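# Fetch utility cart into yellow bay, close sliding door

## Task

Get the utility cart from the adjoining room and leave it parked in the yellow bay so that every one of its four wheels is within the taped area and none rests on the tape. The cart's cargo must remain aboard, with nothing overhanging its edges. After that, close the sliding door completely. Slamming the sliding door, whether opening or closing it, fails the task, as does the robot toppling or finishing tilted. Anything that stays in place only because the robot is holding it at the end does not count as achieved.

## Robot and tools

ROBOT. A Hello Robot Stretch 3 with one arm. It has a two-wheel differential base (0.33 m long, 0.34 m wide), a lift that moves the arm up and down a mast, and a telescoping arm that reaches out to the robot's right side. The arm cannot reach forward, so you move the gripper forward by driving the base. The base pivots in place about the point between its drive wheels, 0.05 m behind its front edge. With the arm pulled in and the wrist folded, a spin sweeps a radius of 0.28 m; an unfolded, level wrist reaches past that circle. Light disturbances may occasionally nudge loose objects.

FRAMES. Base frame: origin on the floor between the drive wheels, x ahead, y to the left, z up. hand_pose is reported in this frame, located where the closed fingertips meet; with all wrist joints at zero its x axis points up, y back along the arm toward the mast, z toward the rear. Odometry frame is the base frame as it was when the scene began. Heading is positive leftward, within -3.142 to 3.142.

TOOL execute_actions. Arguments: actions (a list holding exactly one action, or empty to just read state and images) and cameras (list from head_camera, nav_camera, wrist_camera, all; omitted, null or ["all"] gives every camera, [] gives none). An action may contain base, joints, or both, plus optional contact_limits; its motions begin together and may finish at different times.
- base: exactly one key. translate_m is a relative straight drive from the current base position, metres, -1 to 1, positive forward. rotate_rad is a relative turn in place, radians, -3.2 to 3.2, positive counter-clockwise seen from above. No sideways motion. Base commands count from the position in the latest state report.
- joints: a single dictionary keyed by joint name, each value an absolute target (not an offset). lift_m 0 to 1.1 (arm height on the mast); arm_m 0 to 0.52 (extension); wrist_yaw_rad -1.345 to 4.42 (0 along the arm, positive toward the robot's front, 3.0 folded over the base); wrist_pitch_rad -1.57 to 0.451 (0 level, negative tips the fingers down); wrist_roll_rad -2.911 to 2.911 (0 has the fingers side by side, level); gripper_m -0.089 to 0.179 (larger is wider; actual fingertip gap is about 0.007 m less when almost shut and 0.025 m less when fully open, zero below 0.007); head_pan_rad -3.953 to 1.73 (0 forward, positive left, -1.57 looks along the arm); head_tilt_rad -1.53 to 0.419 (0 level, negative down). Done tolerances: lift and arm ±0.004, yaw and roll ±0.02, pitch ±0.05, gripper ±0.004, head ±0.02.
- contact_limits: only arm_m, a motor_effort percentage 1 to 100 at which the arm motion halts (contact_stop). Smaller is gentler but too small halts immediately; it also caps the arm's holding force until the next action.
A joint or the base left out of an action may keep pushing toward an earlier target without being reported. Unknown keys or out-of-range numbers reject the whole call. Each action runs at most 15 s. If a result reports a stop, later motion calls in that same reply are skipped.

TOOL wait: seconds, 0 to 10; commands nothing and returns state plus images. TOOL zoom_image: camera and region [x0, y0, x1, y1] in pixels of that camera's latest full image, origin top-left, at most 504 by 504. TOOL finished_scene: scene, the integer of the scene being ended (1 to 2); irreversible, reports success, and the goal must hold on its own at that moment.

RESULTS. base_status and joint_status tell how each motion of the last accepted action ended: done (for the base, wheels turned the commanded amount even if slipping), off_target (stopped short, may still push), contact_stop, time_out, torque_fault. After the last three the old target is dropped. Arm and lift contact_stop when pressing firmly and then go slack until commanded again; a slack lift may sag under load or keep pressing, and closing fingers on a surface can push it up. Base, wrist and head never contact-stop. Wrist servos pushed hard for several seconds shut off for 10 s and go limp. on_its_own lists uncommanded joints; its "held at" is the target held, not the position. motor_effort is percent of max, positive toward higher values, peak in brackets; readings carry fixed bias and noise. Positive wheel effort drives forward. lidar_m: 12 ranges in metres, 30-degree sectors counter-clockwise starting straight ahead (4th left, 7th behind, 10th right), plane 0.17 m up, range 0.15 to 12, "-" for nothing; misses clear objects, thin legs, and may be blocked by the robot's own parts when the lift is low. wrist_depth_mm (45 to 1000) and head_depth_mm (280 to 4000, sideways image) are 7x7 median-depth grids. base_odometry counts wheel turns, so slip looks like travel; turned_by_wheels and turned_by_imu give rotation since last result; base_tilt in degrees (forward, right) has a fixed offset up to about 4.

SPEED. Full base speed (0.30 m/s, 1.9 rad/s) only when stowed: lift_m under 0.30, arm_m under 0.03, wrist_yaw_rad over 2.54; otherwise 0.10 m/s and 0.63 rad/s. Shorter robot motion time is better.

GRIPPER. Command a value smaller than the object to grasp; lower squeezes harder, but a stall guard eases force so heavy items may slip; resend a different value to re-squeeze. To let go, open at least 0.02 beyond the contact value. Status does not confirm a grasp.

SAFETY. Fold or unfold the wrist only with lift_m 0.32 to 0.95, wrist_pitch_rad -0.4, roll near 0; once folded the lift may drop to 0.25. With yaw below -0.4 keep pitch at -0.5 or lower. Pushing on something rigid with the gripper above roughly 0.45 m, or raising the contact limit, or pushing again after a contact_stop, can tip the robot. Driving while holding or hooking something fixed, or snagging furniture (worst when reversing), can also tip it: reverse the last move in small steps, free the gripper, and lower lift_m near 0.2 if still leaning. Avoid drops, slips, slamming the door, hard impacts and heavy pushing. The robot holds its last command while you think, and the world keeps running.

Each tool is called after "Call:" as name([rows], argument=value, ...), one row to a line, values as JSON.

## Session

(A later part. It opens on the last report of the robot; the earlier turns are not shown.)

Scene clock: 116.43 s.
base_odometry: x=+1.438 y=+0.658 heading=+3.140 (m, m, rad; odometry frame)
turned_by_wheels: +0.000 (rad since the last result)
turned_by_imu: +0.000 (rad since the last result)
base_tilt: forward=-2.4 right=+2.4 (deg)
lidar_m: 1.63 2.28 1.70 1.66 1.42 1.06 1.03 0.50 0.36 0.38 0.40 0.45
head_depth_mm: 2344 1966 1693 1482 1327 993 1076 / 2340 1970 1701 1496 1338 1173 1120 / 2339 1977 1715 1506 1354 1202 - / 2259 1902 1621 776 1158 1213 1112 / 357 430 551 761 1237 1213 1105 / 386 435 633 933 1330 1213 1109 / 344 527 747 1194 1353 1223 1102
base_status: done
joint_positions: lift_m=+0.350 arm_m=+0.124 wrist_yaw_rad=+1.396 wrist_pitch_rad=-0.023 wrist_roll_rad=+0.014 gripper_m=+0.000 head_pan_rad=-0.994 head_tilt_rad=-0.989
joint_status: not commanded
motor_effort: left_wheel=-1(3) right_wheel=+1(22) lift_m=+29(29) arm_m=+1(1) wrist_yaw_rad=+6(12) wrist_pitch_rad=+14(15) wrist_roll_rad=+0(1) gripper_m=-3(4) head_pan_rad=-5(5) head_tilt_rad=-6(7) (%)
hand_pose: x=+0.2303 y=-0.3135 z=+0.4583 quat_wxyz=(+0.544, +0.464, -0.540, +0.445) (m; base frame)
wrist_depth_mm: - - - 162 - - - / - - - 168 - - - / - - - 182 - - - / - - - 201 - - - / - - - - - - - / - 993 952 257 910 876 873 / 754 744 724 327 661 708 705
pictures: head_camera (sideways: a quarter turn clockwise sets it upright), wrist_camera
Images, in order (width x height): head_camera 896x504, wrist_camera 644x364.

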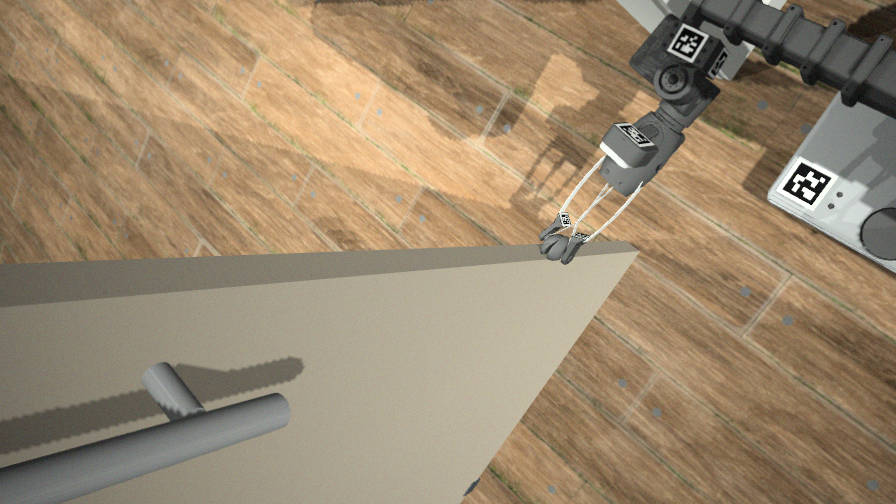

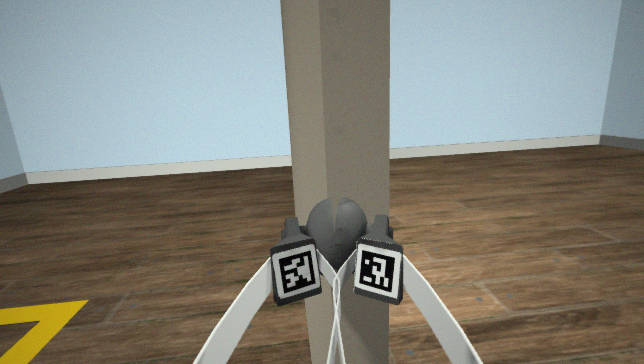

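Call:
execute_actions([
  {"base":{"translate_m":0.12}},
], cameras=[])

Call:
execute_actions([
  {"base":{"translate_m":0.12}},
], cameras=[])

Call:
execute_actions([
  {"base":{"translate_m":0.12}},
], cameras=[])

Call:
execute_actions([
  {"base":{"translate_m":0.12},"joints":{"head_pan_rad":-0.7,"head_tilt_rad":-0.9}},
])

Scene clock: 124.37 s.
base_odometry: x=+1.318 y=+0.658 heading=+3.139 (m, m, rad; odometry frame)
turned_by_wheels: +0.000 (rad since the last result)
turned_by_imu: +0.000 (rad since the last result)
base_tilt: forward=-2.4 right=+2.4 (deg)
lidar_m: 1.64 2.28 1.71 1.66 1.58 1.18 1.15 0.51 0.41 1.51 0.40 0.46
head_depth_mm: 2355 1966 1694 1483 1323 1199 1077 / 2336 1976 1699 1488 1330 1178 1127 / 2371 1980 1700 1510 1358 1205 - / 2251 1897 583 776 1157 1203 1116 / 358 437 558 773 1253 1211 1098 / 391 430 643 939 1336 1218 1103 / 348 541 755 1207 1353 1217 1111
base_status: done
joint_positions: lift_m=+0.350 arm_m=+0.124 wrist_yaw_rad=+1.391 wrist_pitch_rad=-0.023 wrist_roll_rad=+0.014 gripper_m=+0.000 head_pan_rad=-0.994 head_tilt_rad=-0.989
joint_status: not commanded
motor_effort: left_wheel=-2(3) right_wheel=+4(20) lift_m=+29(29) arm_m=+0(1) wrist_yaw_rad=+12(15) wrist_pitch_rad=+14(15) wrist_roll_rad=+0(0) gripper_m=-4(4) head_pan_rad=-2(4) head_tilt_rad=-6(7) (%)
hand_pose: x=+0.2301 y=-0.3147 z=+0.4582 quat_wxyz=(+0.545, +0.462, -0.541, +0.444) (m; base frame)
wrist_depth_mm: - - - 165 - - - / - - - 180 - - - / - - - 198 - - - / - - - 220 - - - / - - - - - - - / - 996 948 276 871 903 864 / 775 754 725 344 665 702 691
pictures: none
No camera images: the call's "cameras" was empty. Leave "cameras" out to get every camera's image.

Scene clock: 126.73 s.
base_odometry: x=+1.198 y=+0.658 heading=+3.139 (m, m, rad; odometry frame)
turned_by_wheels: +0.000 (rad since the last result)
turned_by_imu: +0.000 (rad since the last result)
base_tilt: forward=-2.4 right=+2.4 (deg)
lidar_m: 1.66 2.27 1.69 1.65 1.74 1.30 1.27 0.50 0.49 1.51 0.41 0.47
head_depth_mm: 2331 1969 1683 1487 1334 1195 1078 / 2367 1975 1700 1492 1336 1180 1124 / 2349 1976 1706 1501 1361 1201 - / 406 460 581 790 1197 1209 1114 / 365 443 567 789 1279 1215 1103 / 395 434 656 963 1323 1214 1105 / 347 558 769 1234 1353 1214 1107
base_status: done
joint_positions: lift_m=+0.350 arm_m=+0.124 wrist_yaw_rad=+1.399 wrist_pitch_rad=-0.023 wrist_roll_rad=+0.014 gripper_m=+0.000 head_pan_rad=-0.994 head_tilt_rad=-0.989
joint_status: not commanded
motor_effort: left_wheel=+0(4) right_wheel=+0(23) lift_m=+29(29) arm_m=+1(1) wrist_yaw_rad=+2(28) wrist_pitch_rad=+14(15) wrist_roll_rad=+0(0) gripper_m=-3(5) head_pan_rad=-3(4) head_tilt_rad=-7(6) (%)
hand_pose: x=+0.2305 y=-0.3127 z=+0.4583 quat_wxyz=(+0.543, +0.464, -0.539, +0.446) (m; base frame)
wrist_depth_mm: - - - 223 - - - / - - - 242 - - - / - - - 267 - - - / - - - 297 - - - / - - - - - - - / - 962 957 396 904 874 844 / 791 749 738 481 209 693 697
pictures: none
No camera images: the call's "cameras" was empty. Leave "cameras" out to get every camera's image.

Scene clock: 129.17 s.
base_odometry: x=+1.078 y=+0.659 heading=+3.139 (m, m, rad; odometry frame)
turned_by_wheels: +0.000 (rad since the last result)
turned_by_imu: +0.000 (rad since the last result)
base_tilt: forward=-2.4 right=+2.3 (deg)
lidar_m: 1.68 2.26 1.69 1.65 1.73 1.43 1.31 0.57 0.64 1.51 0.41 0.47
head_depth_mm: 2354 1962 1690 1496 1330 1191 1079 / 2342 1988 1699 1493 1333 1180 1124 / 2377 1989 1710 1502 1362 1211 - / 384 465 583 801 1212 1209 1111 / 370 451 577 798 1286 1216 1105 / 396 427 662 974 1321 1210 1109 / 352 567 778 1247 1356 1219 1113
base_status: done
joint_positions: lift_m=+0.350 arm_m=+0.124 wrist_yaw_rad=+1.398 wrist_pitch_rad=-0.023 wrist_roll_rad=+0.014 gripper_m=+0.000 head_pan_rad=-0.994 head_tilt_rad=-0.989
joint_status: not commanded
motor_effort: left_wheel=+0(3) right_wheel=-1(23) lift_m=+29(29) arm_m=+1(1) wrist_yaw_rad=+3(17) wrist_pitch_rad=+14(15) wrist_roll_rad=-1(1) gripper_m=-3(3) head_pan_rad=-4(3) head_tilt_rad=-7(6) (%)
hand_pose: x=+0.2305 y=-0.3129 z=+0.4583 quat_wxyz=(+0.543, +0.464, -0.539, +0.446) (m; base frame)
wrist_depth_mm: - - - 247 162 - - / - - - 270 169 - - / - - - 298 175 - - / - - - 333 183 - - / - - - - 494 - - / - 980 967 446 814 915 869 / 773 754 749 541 207 695 692
pictures: none
No camera images: the call's "cameras" was empty. Leave "cameras" out to get every camera's image.

Scene clock: 131.47 s.
base_odometry: x=+0.958 y=+0.659 heading=+3.139 (m, m, rad; odometry frame)
turned_by_wheels: +0.000 (rad since the last result)
turned_by_imu: -0.014 (rad since the last result)
base_tilt: forward=-2.4 right=+2.4 (deg)
lidar_m: 1.60 2.29 1.70 1.64 1.71 1.56 1.39 0.67 1.58 1.53 0.41 0.47
head_depth_mm: 327 413 1799 1587 1382 1236 1071 / 351 398 469 620 1362 1249 1111 / 380 432 524 653 839 1195 1113 / 433 508 635 811 1121 1236 1111 / 507 614 778 1064 1373 1237 1112 / 598 751 1012 1530 1413 1240 1116 / 723 965 1438 1631 1401 1241 1113
base_status: done
joint_positions: lift_m=+0.350 arm_m=+0.124 wrist_yaw_rad=+1.404 wrist_pitch_rad=-0.023 wrist_roll_rad=+0.014 gripper_m=+0.000 head_pan_rad=-0.707 head_tilt_rad=-0.901
joint_status: all done
motor_effort: left_wheel=+1(13) right_wheel=-1(26) lift_m=+28(29) arm_m=+1(2) wrist_yaw_rad=-4(7) wrist_pitch_rad=+14(16) wrist_roll_rad=-1(0) gripper_m=-3(4) head_pan_rad=+4(33) head_tilt_rad=+0(14) (%)
hand_pose: x=+0.2307 y=-0.3115 z=+0.4583 quat_wxyz=(+0.542, +0.466, -0.538, +0.447) (m; base frame)
wrist_depth_mm: - - - 257 151 - - / - - - 281 157 - - / - - - 311 163 - - / - - - 347 170 - - / - - - - 361 - - / - 963 962 457 377 841 898 / 764 753 741 558 193 712 693
pictures: head_camera (sideways: a quarter turn clockwise sets it upright), nav_camera (sideways: a quarter turn counterclockwise sets it upright), wrist_camera
Images, in order (width x height): head_camera 896x504, nav_camera 672x504, wrist_camera 644x364.

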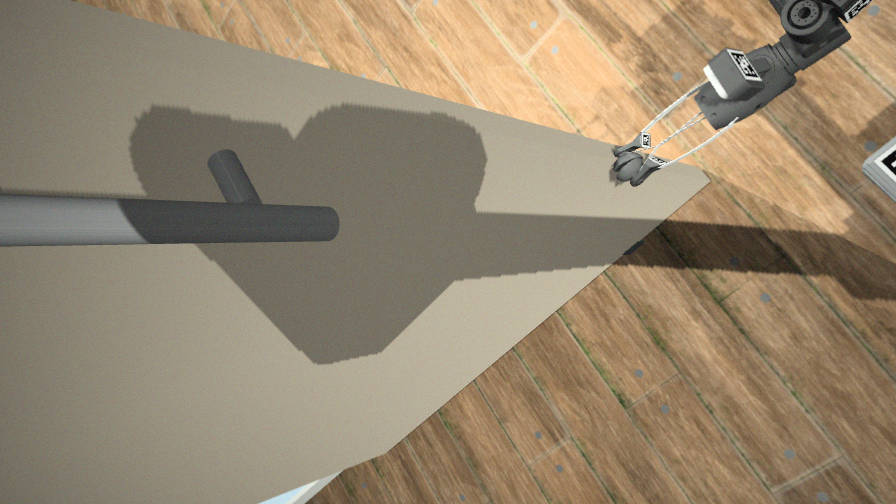

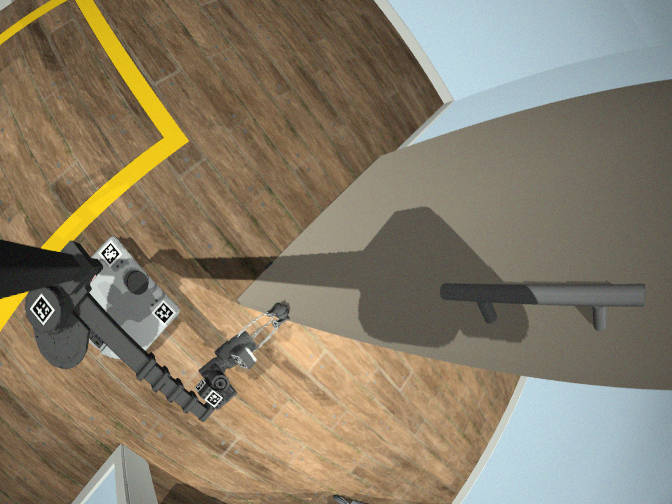

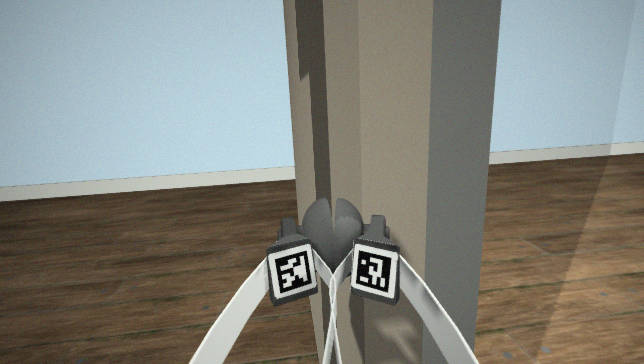

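Call:
zoom_image(camera="head_camera", region=[500, 60, 800, 280])

Region (500, 60, 800, 280) of head_camera's 896x504 image, scaled by 1.680, with more detail than that image has; it fills the top 370 rows of this view, and the rest is white.

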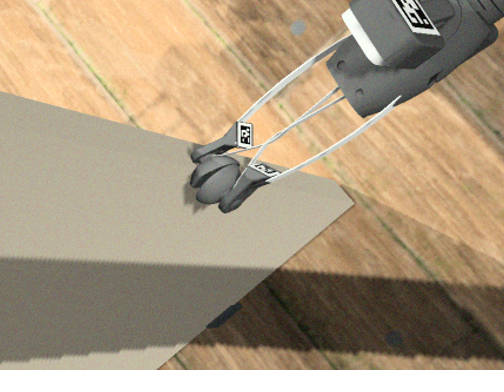

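Call:
execute_actions([
  {"base":{"translate_m":0.05},"joints":{"arm_m":0.132}},
], cameras=["head_camera"])

Scene clock: 144.27 s.
base_odometry: x=+0.908 y=+0.659 heading=+3.139 (m, m, rad; odometry frame)
turned_by_wheels: +0.000 (rad since the last result)
turned_by_imu: -0.001 (rad since the last result)
base_tilt: forward=-2.4 right=+2.4 (deg)
lidar_m: 1.60 2.29 1.70 1.65 1.72 1.61 1.40 0.71 1.57 1.53 0.41 0.47
head_depth_mm: 329 416 1831 1590 1387 1252 1068 / 351 399 473 628 1358 1248 1103 / 381 432 525 653 838 1196 1115 / 434 508 635 809 1127 1231 1110 / 508 618 780 1062 1380 1241 1112 / 597 752 1012 1529 1401 1246 1114 / 726 964 1435 1618 1409 1249 1118
base_status: done
joint_positions: lift_m=+0.350 arm_m=+0.132 wrist_yaw_rad=+1.417 wrist_pitch_rad=-0.023 wrist_roll_rad=+0.014 gripper_m=+0.000 head_pan_rad=-0.707 head_tilt_rad=-0.901
joint_status: all done
on_its_own: wrist_yaw_rad is at rest, and its effort (-21) is outside its rest range (-12 to +12)
motor_effort: left_wheel=+1(4) right_wheel=+0(23) lift_m=+28(28) arm_m=+5(9) wrist_yaw_rad=-21(23) wrist_pitch_rad=+14(14) wrist_roll_rad=+0(0) gripper_m=-4(6) head_pan_rad=+5(4) head_tilt_rad=+1(0) (%)
hand_pose: x=+0.2312 y=-0.3158 z=+0.4584 quat_wxyz=(+0.539, +0.469, -0.535, +0.451) (m; base frame)
wrist_depth_mm: - - - 248 152 272 - / - - - 271 158 281 - / - - - 302 164 295 - / - - - 336 171 310 - / - - - - 302 324 - / - 985 966 459 323 336 873 / 778 767 740 532 192 650 681
pictures: head_camera (sideways: a quarter turn clockwise sets it upright)
Images, in order (width x height): head_camera 896x504.

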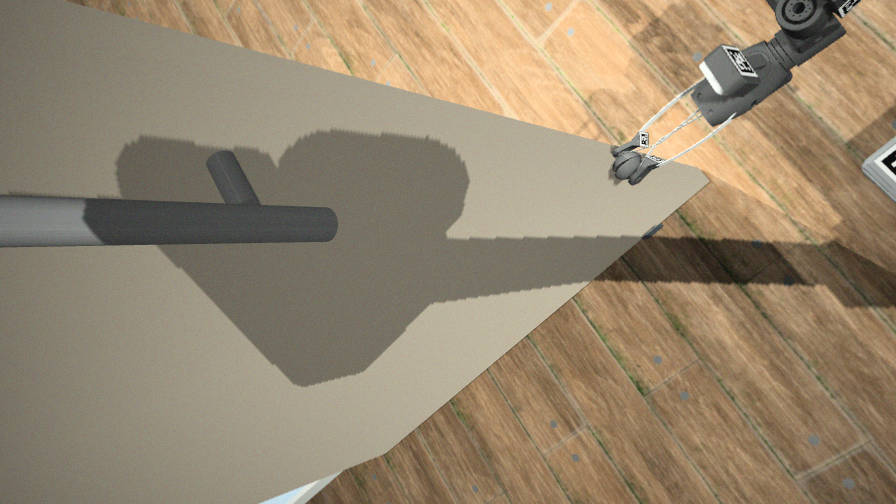

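Call:
execute_actions([
  {"base":{"translate_m":-0.2},"joints":{"head_pan_rad":-1.57,"head_tilt_rad":-0.35}},
], cameras=["head_camera","nav_camera"])

Scene clock: 149.10 s.
base_odometry: x=+1.108 y=+0.659 heading=+3.139 (m, m, rad; odometry frame)
turned_by_wheels: +0.000 (rad since the last result)
turned_by_imu: +0.001 (rad since the last result)
base_tilt: forward=-2.4 right=+2.4 (deg)
lidar_m: 1.35 2.29 1.70 1.65 1.72 1.40 1.36 0.55 0.59 1.51 3.27 0.55
head_depth_mm: 2671 2822 2983 2903 2139 1766 1413 / 2680 2799 1792 1930 1899 1755 1423 / 2661 2848 1773 1848 1910 1782 1417 / 2664 2827 3093 3190 2343 1766 1424 / 2671 2878 3074 3274 2353 1771 1421 / 2712 2845 3083 3247 2357 1781 1427 / 2728 2887 3143 3270 2368 1771 1422
base_status: done
joint_positions: lift_m=+0.350 arm_m=+0.132 wrist_yaw_rad=+1.402 wrist_pitch_rad=-0.022 wrist_roll_rad=+0.014 gripper_m=+0.000 head_pan_rad=-1.563 head_tilt_rad=-0.359
joint_status: all done
motor_effort: left_wheel=+1(3) right_wheel=+0(8) lift_m=+28(28) arm_m=+4(5) wrist_yaw_rad=-2(21) wrist_pitch_rad=+14(14) wrist_roll_rad=+0(0) gripper_m=-3(5) head_pan_rad=-3(51) head_tilt_rad=+6(42) (%)
hand_pose: x=+0.2306 y=-0.3197 z=+0.4586 quat_wxyz=(+0.542, +0.465, -0.539, +0.447) (m; base frame)
wrist_depth_mm: - - - 441 457 - - / - - - 454 471 - - / - - - 474 489 - - / - - - 499 510 - - / - - - - - - - / - 979 975 545 854 899 877 / 754 764 738 569 574 712 686
pictures: head_camera (sideways: a quarter turn clockwise sets it upright), nav_camera (sideways: a quarter turn counterclockwise sets it upright)
Images, in order (width x height): head_camera 896x504, nav_camera 672x504.

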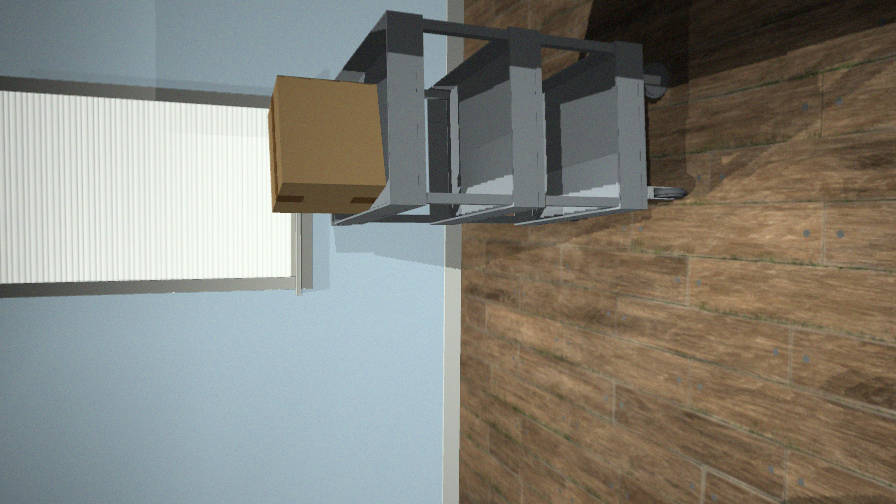

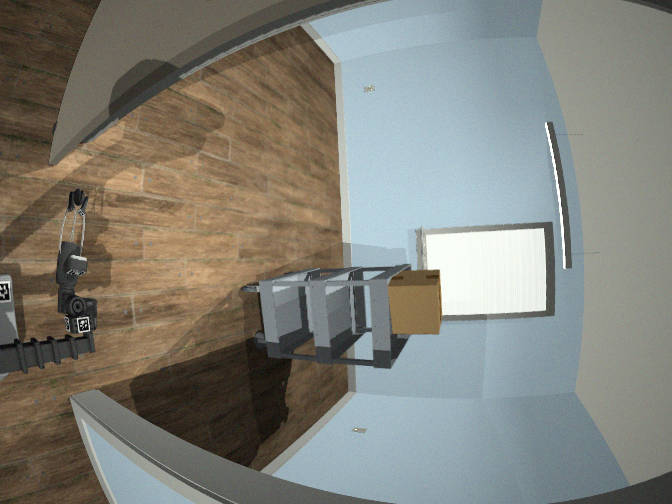

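Call:
execute_actions([
  {"base":{"translate_m":0.07},"joints":{"arm_m":0.0,"wrist_yaw_rad":2.6}},
], cameras=[])

Call:
execute_actions([
  {"joints":{"lift_m":0.28}},
], cameras=[])

Call:
execute_actions([
  {"base":{"rotate_rad":-1.54},"joints":{"head_pan_rad":0,"head_tilt_rad":-0.5}},
], cameras=["head_camera","nav_camera"])

Scene clock: 169.30 s.
base_odometry: x=+1.038 y=+0.659 heading=+3.139 (m, m, rad; odometry frame)
turned_by_wheels: +0.000 (rad since the last result)
turned_by_imu: +0.000 (rad since the last result)
base_tilt: forward=-2.4 right=+2.3 (deg)
lidar_m: 1.35 2.29 1.70 1.65 1.72 1.48 1.39 0.61 0.70 1.51 0.68 0.49
head_depth_mm: 2625 2810 2918 1856 1783 1748 1412 / 2650 2851 1775 1946 1902 1756 1416 / 2684 2867 1882 2072 2014 1777 1417 / 2640 2829 3032 3187 2365 1780 1423 / 2717 2861 3108 3202 2336 1783 1422 / 2727 2888 3129 3293 2332 1776 1413 / 2690 2913 3130 3251 2353 1785 1421
base_status: done
joint_positions: lift_m=+0.350 arm_m=+0.002 wrist_yaw_rad=+2.598 wrist_pitch_rad=-0.022 wrist_roll_rad=+0.014 gripper_m=+0.000 head_pan_rad=-1.563 head_tilt_rad=-0.359
joint_status: all done
joint sent to its limit — the command would take arm_m past its lower limit, so that joint was sent only as far as its limit.
motor_effort: left_wheel=+1(4) right_wheel=-1(3) lift_m=+28(28) arm_m=-3(5) wrist_yaw_rad=+2(3) wrist_pitch_rad=+14(14) wrist_roll_rad=-1(1) gripper_m=-4(4) head_pan_rad=-3(4) head_tilt_rad=+5(6) (%)
hand_pose: x=+0.1108 y=+0.0718 z=+0.4586 quat_wxyz=(+0.196, +0.688, -0.183, +0.675) (m; base frame)
wrist_depth_mm: - - - - - - - / - - - - - - - / - - - - - - - / - - - - - - - / - - - - - - - / - 984 973 856 916 890 889 / 773 743 744 723 710 706 684
pictures: none
No camera images: the call's "cameras" was empty. Leave "cameras" out to get every camera's image.

Scene clock: 170.77 s.
base_odometry: x=+1.038 y=+0.659 heading=+3.139 (m, m, rad; odometry frame)
turned_by_wheels: +0.000 (rad since the last result)
turned_by_imu: +0.000 (rad since the last result)
base_tilt: forward=-2.4 right=+2.4 (deg)
lidar_m: 1.35 2.29 1.69 1.64 1.72 1.47 1.38 0.61 0.70 1.51 0.68 0.49
head_depth_mm: 2623 2789 2929 1829 1785 1759 1407 / 2659 2826 1784 1966 1883 1765 1417 / 2632 2835 1896 2091 2011 1759 1416 / 2666 2842 3081 3273 2364 1773 1431 / 2671 2869 3055 3237 2378 1770 1419 / 2727 2882 3081 3303 2361 1769 1418 / 2692 2917 3150 3269 2344 1798 1429
base_status: not commanded
joint_positions: lift_m=+0.281 arm_m=+0.002 wrist_yaw_rad=+2.598 wrist_pitch_rad=-0.021 wrist_roll_rad=+0.014 gripper_m=+0.000 head_pan_rad=-1.563 head_tilt_rad=-0.359
joint_status: all done
motor_effort: left_wheel=+0(0) right_wheel=-1(1) lift_m=+11(26) arm_m=-3(2) wrist_yaw_rad=+2(2) wrist_pitch_rad=+13(13) wrist_roll_rad=+0(1) gripper_m=-3(2) head_pan_rad=-4(4) head_tilt_rad=+6(6) (%)
hand_pose: x=+0.1108 y=+0.0718 z=+0.3898 quat_wxyz=(+0.196, +0.688, -0.183, +0.675) (m; base frame)
wrist_depth_mm: - - - - - - - / - - - - - - - / - - - - - - - / - - - - - - - / - - - - - - - / 881 838 851 745 799 766 755 / 665 655 648 640 639 614 601
pictures: none
No camera images: the call's "cameras" was empty. Leave "cameras" out to get every camera's image.

Scene clock: 173.00 s.
base_odometry: x=+1.038 y=+0.659 heading=+1.600 (m, m, rad; odometry frame)
turned_by_wheels: -1.540 (rad since the last result)
turned_by_imu: -1.542 (rad since the last result)
base_tilt: forward=-2.4 right=+2.4 (deg)
lidar_m: 1.52 0.50 0.49 1.90 2.22 1.68 1.65 1.74 1.46 1.21 0.61 1.56
head_depth_mm: 2597 2689 1805 1844 1886 1533 1286 / 2576 1705 1743 1933 1876 1559 1289 / 2623 2794 2138 2212 1877 1547 1285 / 2620 2889 3199 2611 1946 1557 1286 / 2655 2881 3202 2612 1964 1557 1292 / 2686 2940 3176 2646 1953 1545 1293 / 2725 2937 3243 2620 1972 1553 1291
base_status: done
joint_positions: lift_m=+0.281 arm_m=+0.002 wrist_yaw_rad=+2.599 wrist_pitch_rad=-0.021 wrist_roll_rad=+0.014 gripper_m=+0.000 head_pan_rad=-0.007 head_tilt_rad=-0.494
joint_status: all done
motor_effort: left_wheel=+2(8) right_wheel=-3(7) lift_m=+11(11) arm_m=-2(3) wrist_yaw_rad=+2(2) wrist_pitch_rad=+13(13) wrist_roll_rad=+0(0) gripper_m=-3(3) head_pan_rad=+5(51) head_tilt_rad=-3(20) (%)
hand_pose: x=+0.1108 y=+0.0718 z=+0.3898 quat_wxyz=(+0.196, +0.688, -0.183, +0.675) (m; base frame)
wrist_depth_mm: - - - 571 - - - / - - - 605 - - - / - - - 658 - - - / - - - 675 - - - / - - - - - - - / 888 856 834 725 799 767 742 / 661 660 644 622 610 614 600
pictures: head_camera (sideways: a quarter turn clockwise sets it upright), nav_camera (sideways: a quarter turn counterclockwise sets it upright)
Images, in order (width x height): head_camera 896x504, nav_camera 672x504.

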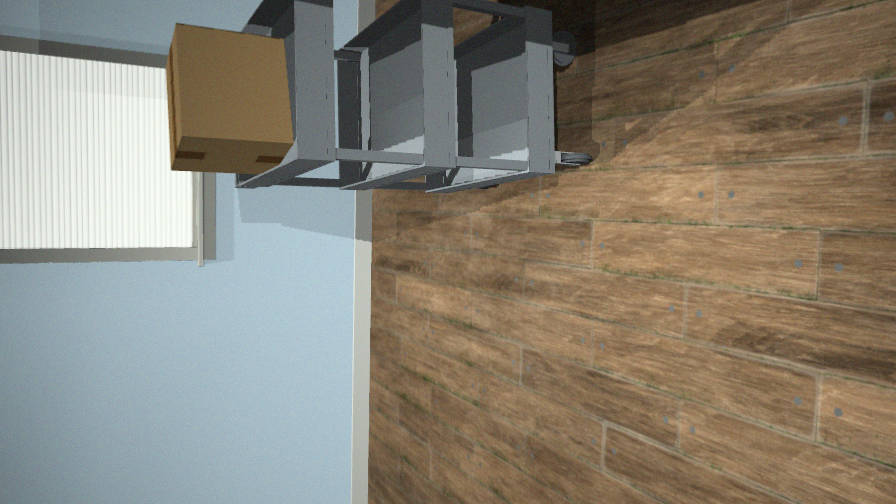

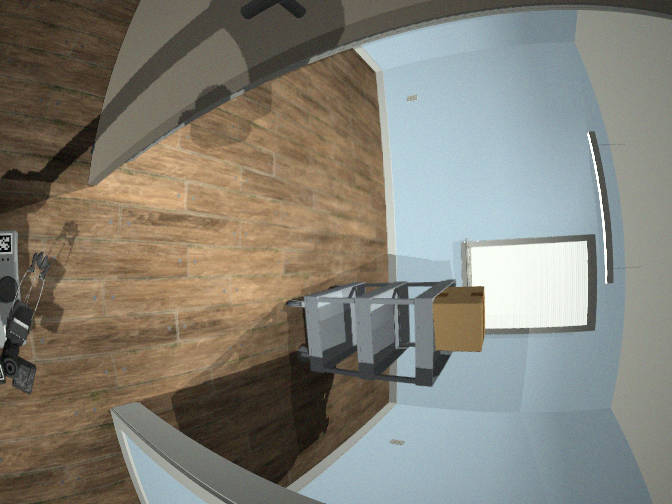

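Call:
execute_actions([
  {"base":{"translate_m":1.0},"joints":{"head_tilt_rad":-0.75,"head_pan_rad":-0.3}},
], cameras=["head_camera","nav_camera"])

Scene clock: 184.90 s.
base_odometry: x=+1.009 y=+1.659 heading=+1.600 (m, m, rad; odometry frame)
turned_by_wheels: +0.000 (rad since the last result)
turned_by_imu: -0.001 (rad since the last result)
base_tilt: forward=-2.4 right=+2.3 (deg)
lidar_m: 0.71 2.24 2.33 1.61 0.66 0.66 2.64 0.73 0.74 1.49 0.73 0.54
head_depth_mm: 864 983 885 1076 1050 1260 1142 / 797 855 891 733 1027 1242 1152 / 802 791 864 708 923 1215 1153 / 809 832 876 1148 1356 1284 1153 / 1787 1115 2201 1806 1548 1327 1148 / 1773 2023 2242 1861 1556 1322 1159 / 1739 1983 2198 1883 1557 1331 1160
base_status: done
joint_positions: lift_m=+0.281 arm_m=+0.002 wrist_yaw_rad=+2.599 wrist_pitch_rad=-0.021 wrist_roll_rad=+0.014 gripper_m=+0.000 head_pan_rad=-0.293 head_tilt_rad=-0.741
joint_status: all done
motor_effort: left_wheel=+2(8) right_wheel=-3(5) lift_m=+12(11) arm_m=-3(2) wrist_yaw_rad=+1(2) wrist_pitch_rad=+13(13) wrist_roll_rad=-1(0) gripper_m=-3(2) head_pan_rad=-4(30) head_tilt_rad=-5(28) (%)
hand_pose: x=+0.1108 y=+0.0719 z=+0.3898 quat_wxyz=(+0.196, +0.688, -0.183, +0.675) (m; base frame)
wrist_depth_mm: - - - - - - - / - - - - - - - / - - - - - - - / - - - - - - - / - - - - - - - / 881 840 842 764 790 761 760 / 683 661 650 644 622 619 602
pictures: head_camera (sideways: a quarter turn clockwise sets it upright), nav_camera (sideways: a quarter turn counterclockwise sets it upright)
Images, in order (width x height): head_camera 896x504, nav_camera 672x504.

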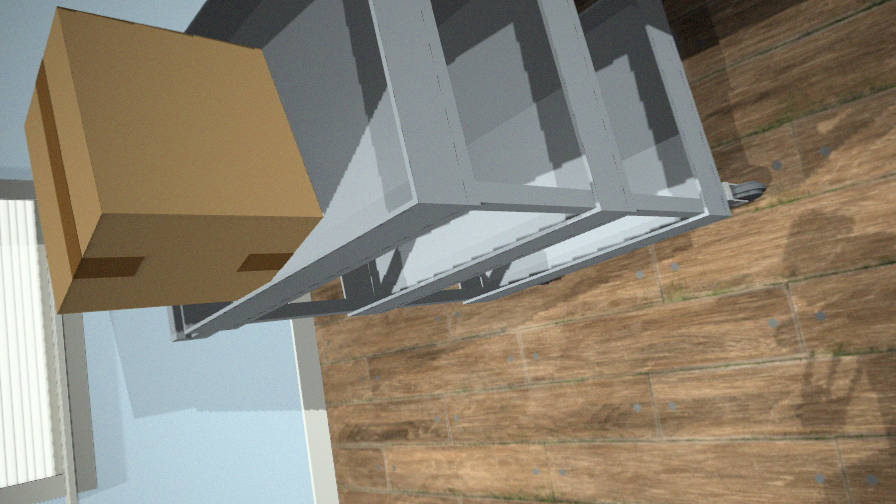

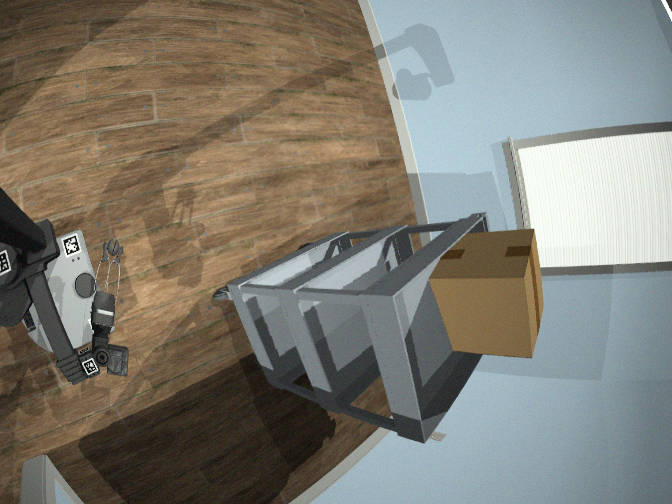

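Call:
execute_actions([
  {"joints":{"lift_m":0.4,"wrist_yaw_rad":1.57,"wrist_roll_rad":1.57,"gripper_m":0.16,"arm_m":0.26,"head_pan_rad":-0.8,"head_tilt_rad":-0.9},"base":{"translate_m":0.12}},
])

Scene clock: 195.17 s.
base_odometry: x=+1.005 y=+1.778 heading=+1.600 (m, m, rad; odometry frame)
turned_by_wheels: +0.000 (rad since the last result)
turned_by_imu: +0.001 (rad since the last result)
base_tilt: forward=-2.4 right=+2.4 (deg)
lidar_m: 0.70 2.12 2.33 1.98 0.84 0.74 2.76 0.82 0.94 1.49 0.55 0.43
head_depth_mm: 1529 1710 1834 1597 1426 1212 1106 / 1670 1783 1804 1597 1397 1233 1104 / 1852 828 784 1066 1344 1239 1110 / 2043 859 701 1024 1215 1236 1116 / 2107 872 728 967 924 1205 1109 / 725 811 731 624 1196 1247 1116 / 643 705 733 1028 1385 1262 1117
base_status: done
joint_positions: lift_m=+0.399 arm_m=+0.260 wrist_yaw_rad=+1.571 wrist_pitch_rad=-0.021 wrist_roll_rad=+1.569 gripper_m=+0.160 head_pan_rad=-0.793 head_tilt_rad=-0.889
joint_status: all done
motor_effort: left_wheel=+2(9) right_wheel=-2(5) lift_m=+30(30) arm_m=+4(4) wrist_yaw_rad=-1(5) wrist_pitch_rad=+13(13) wrist_roll_rad=+0(1) gripper_m=+1(95) head_pan_rad=-3(39) head_tilt_rad=-6(26) (%)
hand_pose: x=+0.2343 y=-0.4047 z=+0.5085 quat_wxyz=(+0.008, +0.707, -0.707, -0.007) (m; base frame)
wrist_depth_mm: 337 478 - 295 - 574 414 / 333 477 852 305 872 626 417 / 324 472 - 310 917 620 426 / 327 471 927 322 926 641 430 / 330 413 899 326 - 695 330 / 338 - - 337 - - 336 / 343 385 - 344 368 364 354
pictures: head_camera (sideways: a quarter turn clockwise sets it upright), nav_camera (sideways: a quarter turn counterclockwise sets it upright), wrist_camera
Images, in order (width x height): head_camera 896x504, nav_camera 672x504, wrist_camera 644x364.

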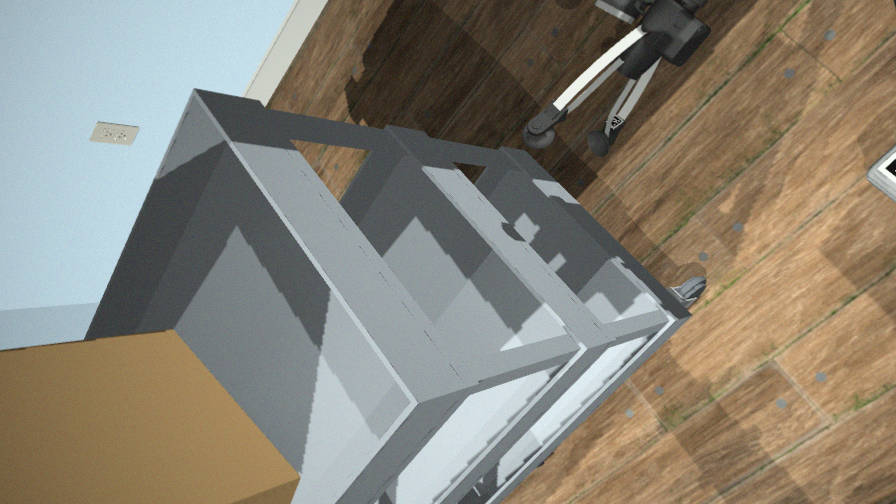

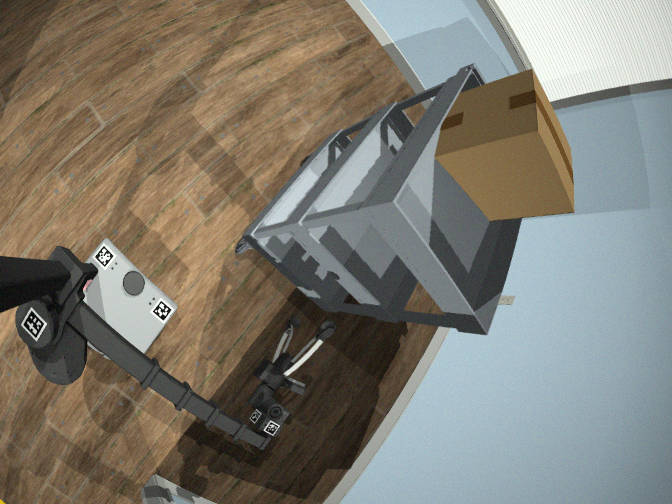

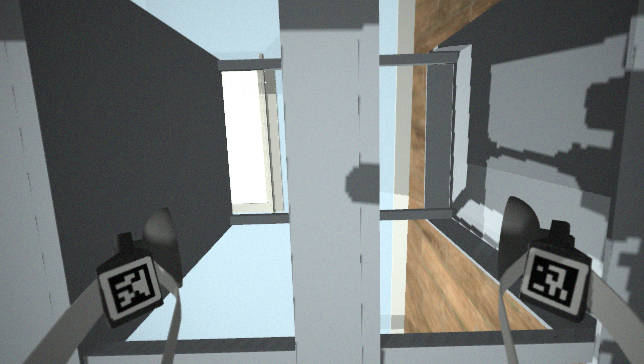

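Call:
execute_actions([
  {"joints":{"arm_m":0.24},"base":{"translate_m":0.19}},
], cameras=["wrist_camera","head_camera"])

Scene clock: 201.07 s.
base_odometry: x=+1.000 y=+1.968 heading=+1.600 (m, m, rad; odometry frame)
turned_by_wheels: +0.000 (rad since the last result)
turned_by_imu: +0.000 (rad since the last result)
base_tilt: forward=-2.4 right=+2.4 (deg)
lidar_m: 0.68 1.92 2.32 2.26 1.09 0.90 2.95 0.98 1.22 1.51 0.28 0.27
head_depth_mm: 1531 1661 720 934 1389 1192 1102 / 1678 816 720 627 938 1233 1109 / 1848 831 724 613 840 1127 1114 / 648 753 728 617 557 886 1112 / 557 621 694 618 873 1183 1113 / 513 533 629 649 1186 1256 1120 / 496 528 648 1010 1396 1242 1121
base_status: done
joint_positions: lift_m=+0.399 arm_m=+0.240 wrist_yaw_rad=+1.571 wrist_pitch_rad=-0.021 wrist_roll_rad=+1.569 gripper_m=+0.160 head_pan_rad=-0.793 head_tilt_rad=-0.889
joint_status: all done
motor_effort: left_wheel=+2(5) right_wheel=-3(4) lift_m=+30(30) arm_m=-2(2) wrist_yaw_rad=-1(0) wrist_pitch_rad=+12(13) wrist_roll_rad=+0(0) gripper_m=+1(0) head_pan_rad=-4(5) head_tilt_rad=-7(6) (%)
hand_pose: x=+0.2343 y=-0.3852 z=+0.5085 quat_wxyz=(+0.008, +0.707, -0.707, -0.007) (m; base frame)
wrist_depth_mm: 339 478 119 119 118 563 420 / 334 472 122 121 121 582 416 / 331 461 125 125 124 638 420 / 331 471 642 127 127 636 424 / 329 408 647 131 130 698 404 / 324 - - 134 134 - 391 / 313 - - 139 138 933 394
pictures: head_camera (sideways: a quarter turn clockwise sets it upright), wrist_camera
Images, in order (width x height): head_camera 896x504, wrist_camera 644x364.

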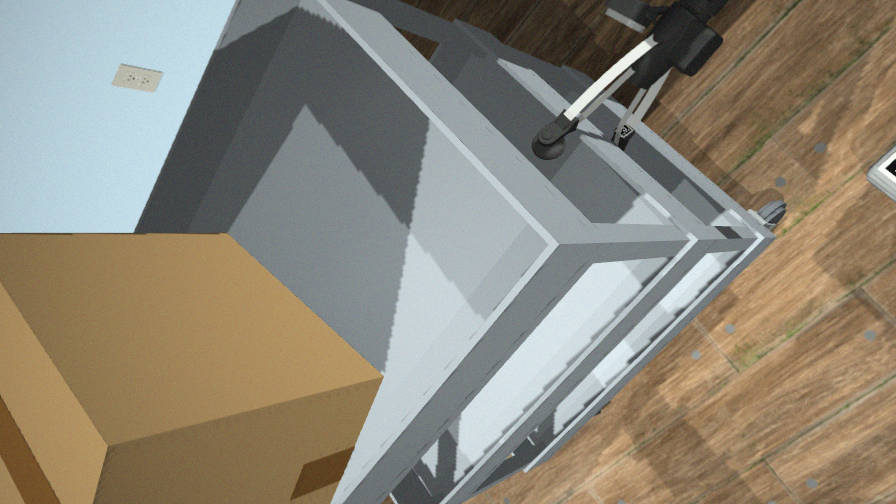

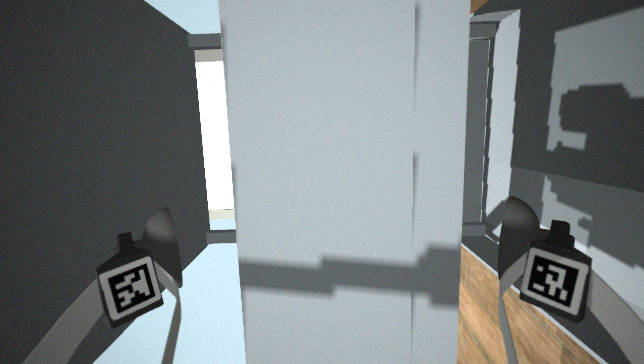

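Call:
execute_actions([
  {"joints":{"gripper_m":0.03}},
], cameras=["wrist_camera"])

Call:
execute_actions([
  {"joints":{"arm_m":0.18,"head_pan_rad":-0.5},"base":{"translate_m":-0.25}},
])

Scene clock: 205.67 s.
base_odometry: x=+1.000 y=+1.968 heading=+1.600 (m, m, rad; odometry frame)
turned_by_wheels: +0.000 (rad since the last result)
turned_by_imu: +0.001 (rad since the last result)
base_tilt: forward=-2.3 right=+2.4 (deg)
lidar_m: 0.68 1.92 2.31 2.26 1.09 0.90 2.96 0.98 1.22 1.50 0.28 0.27
head_depth_mm: 1532 1672 715 931 1393 1192 1105 / 1684 816 721 629 939 1238 1105 / 1879 829 723 616 839 1135 1110 / 648 754 727 615 555 887 1109 / 556 621 692 618 876 1191 1113 / 512 533 628 648 1181 1250 1112 / 496 527 648 1014 1392 1251 1120
base_status: not commanded
joint_positions: lift_m=+0.399 arm_m=+0.240 wrist_yaw_rad=+1.571 wrist_pitch_rad=-0.031 wrist_roll_rad=+1.571 gripper_m=+0.032 head_pan_rad=-0.793 head_tilt_rad=-0.889
joint_status: all done
motor_effort: left_wheel=+2(2) right_wheel=-4(4) lift_m=+30(30) arm_m=-3(2) wrist_yaw_rad=-1(1) wrist_pitch_rad=+19(25) wrist_roll_rad=-1(1) gripper_m=-41(100) head_pan_rad=-4(4) head_tilt_rad=-6(7) (%)
hand_pose: x=+0.2340 y=-0.3853 z=+0.5059 quat_wxyz=(+0.011, +0.707, -0.707, -0.011) (m; base frame)
wrist_depth_mm: 341 504 119 119 119 568 405 / 343 491 122 121 122 613 410 / 343 496 125 124 124 623 415 / 340 484 129 128 128 633 417 / 334 473 131 131 132 555 421 / 331 443 135 134 135 - 419 / 332 - - 138 139 889 375
pictures: wrist_camera
Images, in order (width x height): wrist_camera 644x364.

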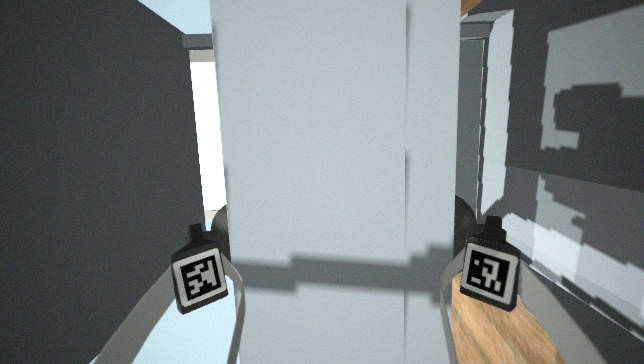

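Scene clock: 209.27 s.
base_odometry: x=+1.007 y=+1.719 heading=+1.601 (m, m, rad; odometry frame)
turned_by_wheels: +0.000 (rad since the last result)
turned_by_imu: +0.002 (rad since the last result)
base_tilt: forward=-2.3 right=+2.4 (deg)
lidar_m: 2.06 2.18 2.33 1.79 0.75 0.70 2.70 0.77 0.85 1.49 0.32 0.28
head_depth_mm: 578 702 715 610 849 1122 1087 / 543 644 717 611 835 1108 1107 / 522 592 685 612 565 1001 1113 / 503 558 672 616 565 1011 1113 / 552 659 724 1050 1374 1241 1116 / 1806 2042 1927 1627 1407 1249 1119 / 1772 2048 1921 1630 1426 1244 1114
base_status: done
joint_positions: lift_m=+0.399 arm_m=+0.180 wrist_yaw_rad=+1.624 wrist_pitch_rad=-0.044 wrist_roll_rad=+1.564 gripper_m=+0.050 head_pan_rad=-0.507 head_tilt_rad=-0.890
joint_status: all done
on_its_own: wrist_yaw_rad is held at +1.623, not at your +1.570, by its stall guard, which is not easing now; gripper_m is held at +0.048, not at your +0.030, by its stall guard, which is still easing
motor_effort: left_wheel=+4(11) right_wheel=-10(46) lift_m=+30(30) arm_m=+2(7) wrist_yaw_rad=+0(54) wrist_pitch_rad=+27(27) wrist_roll_rad=+2(2) gripper_m=-30(40) head_pan_rad=+4(33) head_tilt_rad=-6(6) (%)
hand_pose: x=+0.2332 y=-0.3113 z=+0.5026 quat_wxyz=(+0.019, +0.725, -0.688, -0.013) (m; base frame)
wrist_depth_mm: 342 511 103 104 105 559 401 / 350 504 111 111 112 591 406 / 344 495 120 119 120 600 410 / 341 503 128 127 129 562 412 / 341 494 139 138 138 508 411 / 338 - 150 150 152 - 385 / 338 - - 164 170 876 347
pictures: head_camera (sideways: a quarter turn clockwise sets it upright), nav_camera (sideways: a quarter turn counterclockwise sets it upright), wrist_camera
Images, in order (width x height): head_camera 896x504, nav_camera 672x504, wrist_camera 644x364.

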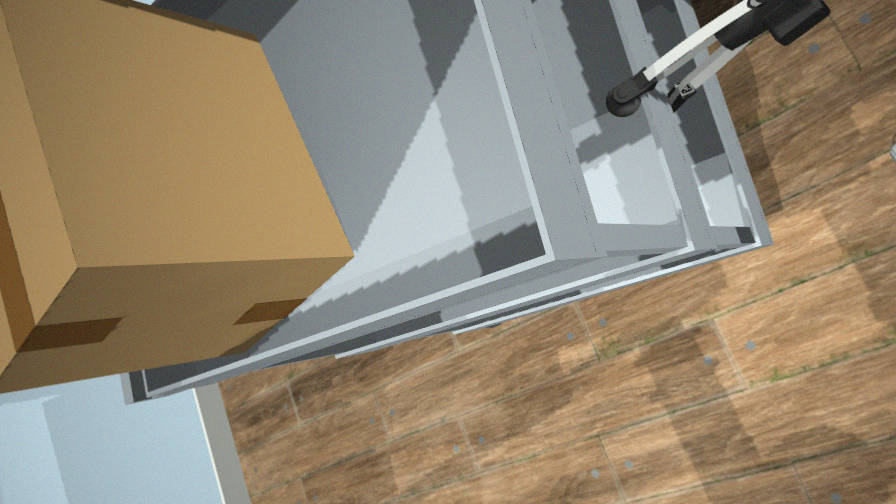

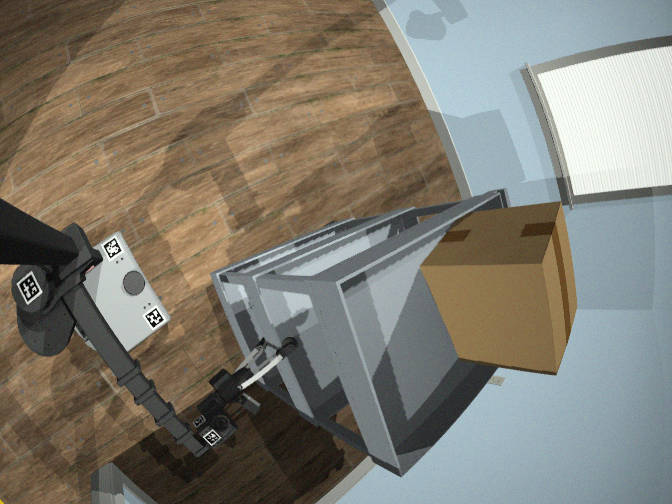

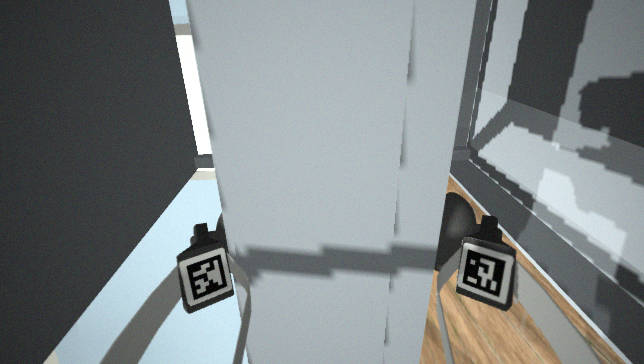

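Call:
execute_actions([
  {"joints":{"arm_m":0.13,"wrist_yaw_rad":1.57,"gripper_m":0.028},"base":{"translate_m":-0.25}},
], cameras=["wrist_camera"])

Call:
execute_actions([
  {"joints":{"arm_m":0.08,"head_pan_rad":-0.35,"head_tilt_rad":-0.8},"base":{"translate_m":-0.25}},
])

Scene clock: 216.57 s.
base_odometry: x=+1.015 y=+1.469 heading=+1.601 (m, m, rad; odometry frame)
turned_by_wheels: +0.001 (rad since the last result)
turned_by_imu: +0.003 (rad since the last result)
base_tilt: forward=-2.3 right=+2.4 (deg)
lidar_m: 2.32 2.44 2.35 1.00 0.58 0.56 2.46 1.97 0.61 0.49 0.32 0.30
head_depth_mm: 541 644 714 610 833 1058 1078 / 529 611 701 610 836 1049 1105 / 519 583 684 615 555 998 1106 / 509 573 676 617 566 895 1110 / 637 783 765 646 1352 1247 1112 / 2119 2272 1916 1631 1419 1238 1121 / 2028 2215 1934 1637 1415 1247 1121
base_status: done
joint_positions: lift_m=+0.399 arm_m=+0.130 wrist_yaw_rad=+1.595 wrist_pitch_rad=-0.043 wrist_roll_rad=+1.564 gripper_m=+0.045 head_pan_rad=-0.507 head_tilt_rad=-0.890
joint_status: wrist_yaw_rad off_target (ended at +1.595, target +1.570); gripper_m off_target (ended at +0.045, target +0.028); the others done
on_its_own: gripper_m is held at +0.043, not at your +0.028, by its stall guard, which is still easing; wrist_yaw_rad is at rest, and its effort (-32) is outside its rest range (-12 to +12)
motor_effort: left_wheel=+6(7) right_wheel=-13(30) lift_m=+30(30) arm_m=+1(9) wrist_yaw_rad=-32(76) wrist_pitch_rad=+26(27) wrist_roll_rad=+2(2) gripper_m=-32(100) head_pan_rad=+5(5) head_tilt_rad=-6(6) (%)
hand_pose: x=+0.2335 y=-0.2688 z=+0.5028 quat_wxyz=(+0.018, +0.715, -0.698, -0.013) (m; base frame)
wrist_depth_mm: 353 467 89 90 91 494 402 / 347 505 97 98 99 523 406 / 345 503 107 108 109 569 410 / 342 494 121 119 120 538 407 / 343 - 136 134 136 773 394 / 340 - 156 152 157 - 366 / - - - 178 191 874 557
pictures: wrist_camera
Images, in order (width x height): wrist_camera 644x364.

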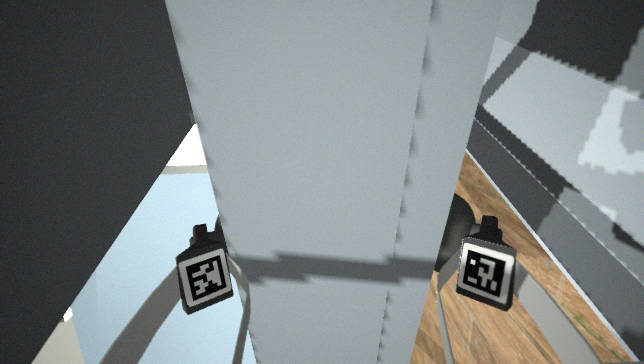

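Scene clock: 220.17 s.
base_odometry: x=+1.023 y=+1.219 heading=+1.602 (m, m, rad; odometry frame)
turned_by_wheels: +0.000 (rad since the last result)
turned_by_imu: +0.002 (rad since the last result)
base_tilt: forward=-2.3 right=+2.4 (deg)
lidar_m: 0.31 2.71 2.36 0.46 0.48 2.25 2.20 1.95 0.52 0.39 0.30 0.29
head_depth_mm: 621 519 607 660 560 764 905 / 626 518 611 665 561 783 1003 / 2345 829 762 665 564 794 1034 / 2371 2580 2116 644 564 798 1078 / 2277 2554 2140 1747 1389 1266 1136 / 2218 2462 2137 1751 1490 1283 1137 / 2152 2440 2165 1766 1495 1286 1141
base_status: done
joint_positions: lift_m=+0.399 arm_m=+0.080 wrist_yaw_rad=+1.625 wrist_pitch_rad=-0.042 wrist_roll_rad=+1.567 gripper_m=+0.058 head_pan_rad=-0.357 head_tilt_rad=-0.803
joint_status: all done
on_its_own: wrist_yaw_rad is held at +1.612, not at your +1.570, by its stall guard, which is not easing now; gripper_m is held at +0.057, not at your +0.028, by its stall guard, which is not easing now; wrist_yaw_rad is at rest, and its effort (-17) is outside its rest range (-12 to +12)
motor_effort: left_wheel=+4(6) right_wheel=-9(25) lift_m=+30(30) arm_m=+0(13) wrist_yaw_rad=-17(100) wrist_pitch_rad=+26(26) wrist_roll_rad=+1(2) gripper_m=-24(33) head_pan_rad=+5(24) head_tilt_rad=+2(13) (%)
hand_pose: x=+0.2332 y=-0.2112 z=+0.5030 quat_wxyz=(+0.017, +0.726, -0.688, -0.013) (m; base frame)
wrist_depth_mm: 354 68 67 68 68 69 386 / 346 411 76 77 77 80 409 / 341 469 87 88 89 461 407 / 340 - 102 104 105 752 401 / 340 - 124 126 127 807 371 / 340 - 167 160 172 - 351 / 282 281 275 221 277 284 289
pictures: head_camera (sideways: a quarter turn clockwise sets it upright), nav_camera (sideways: a quarter turn counterclockwise sets it upright), wrist_camera
Images, in order (width x height): head_camera 896x504, nav_camera 672x504, wrist_camera 644x364.

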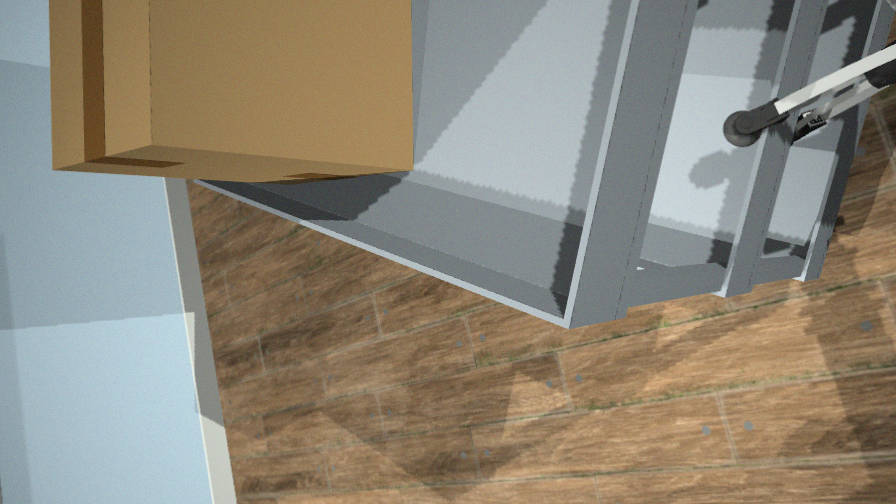

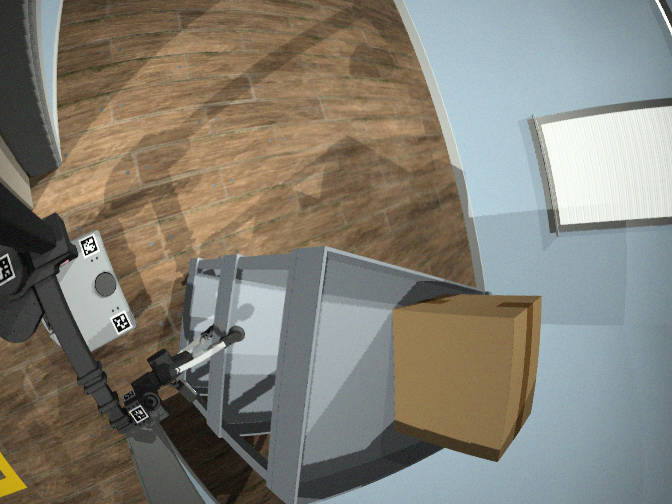

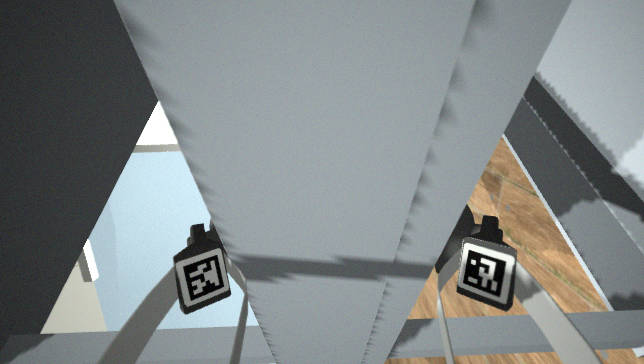

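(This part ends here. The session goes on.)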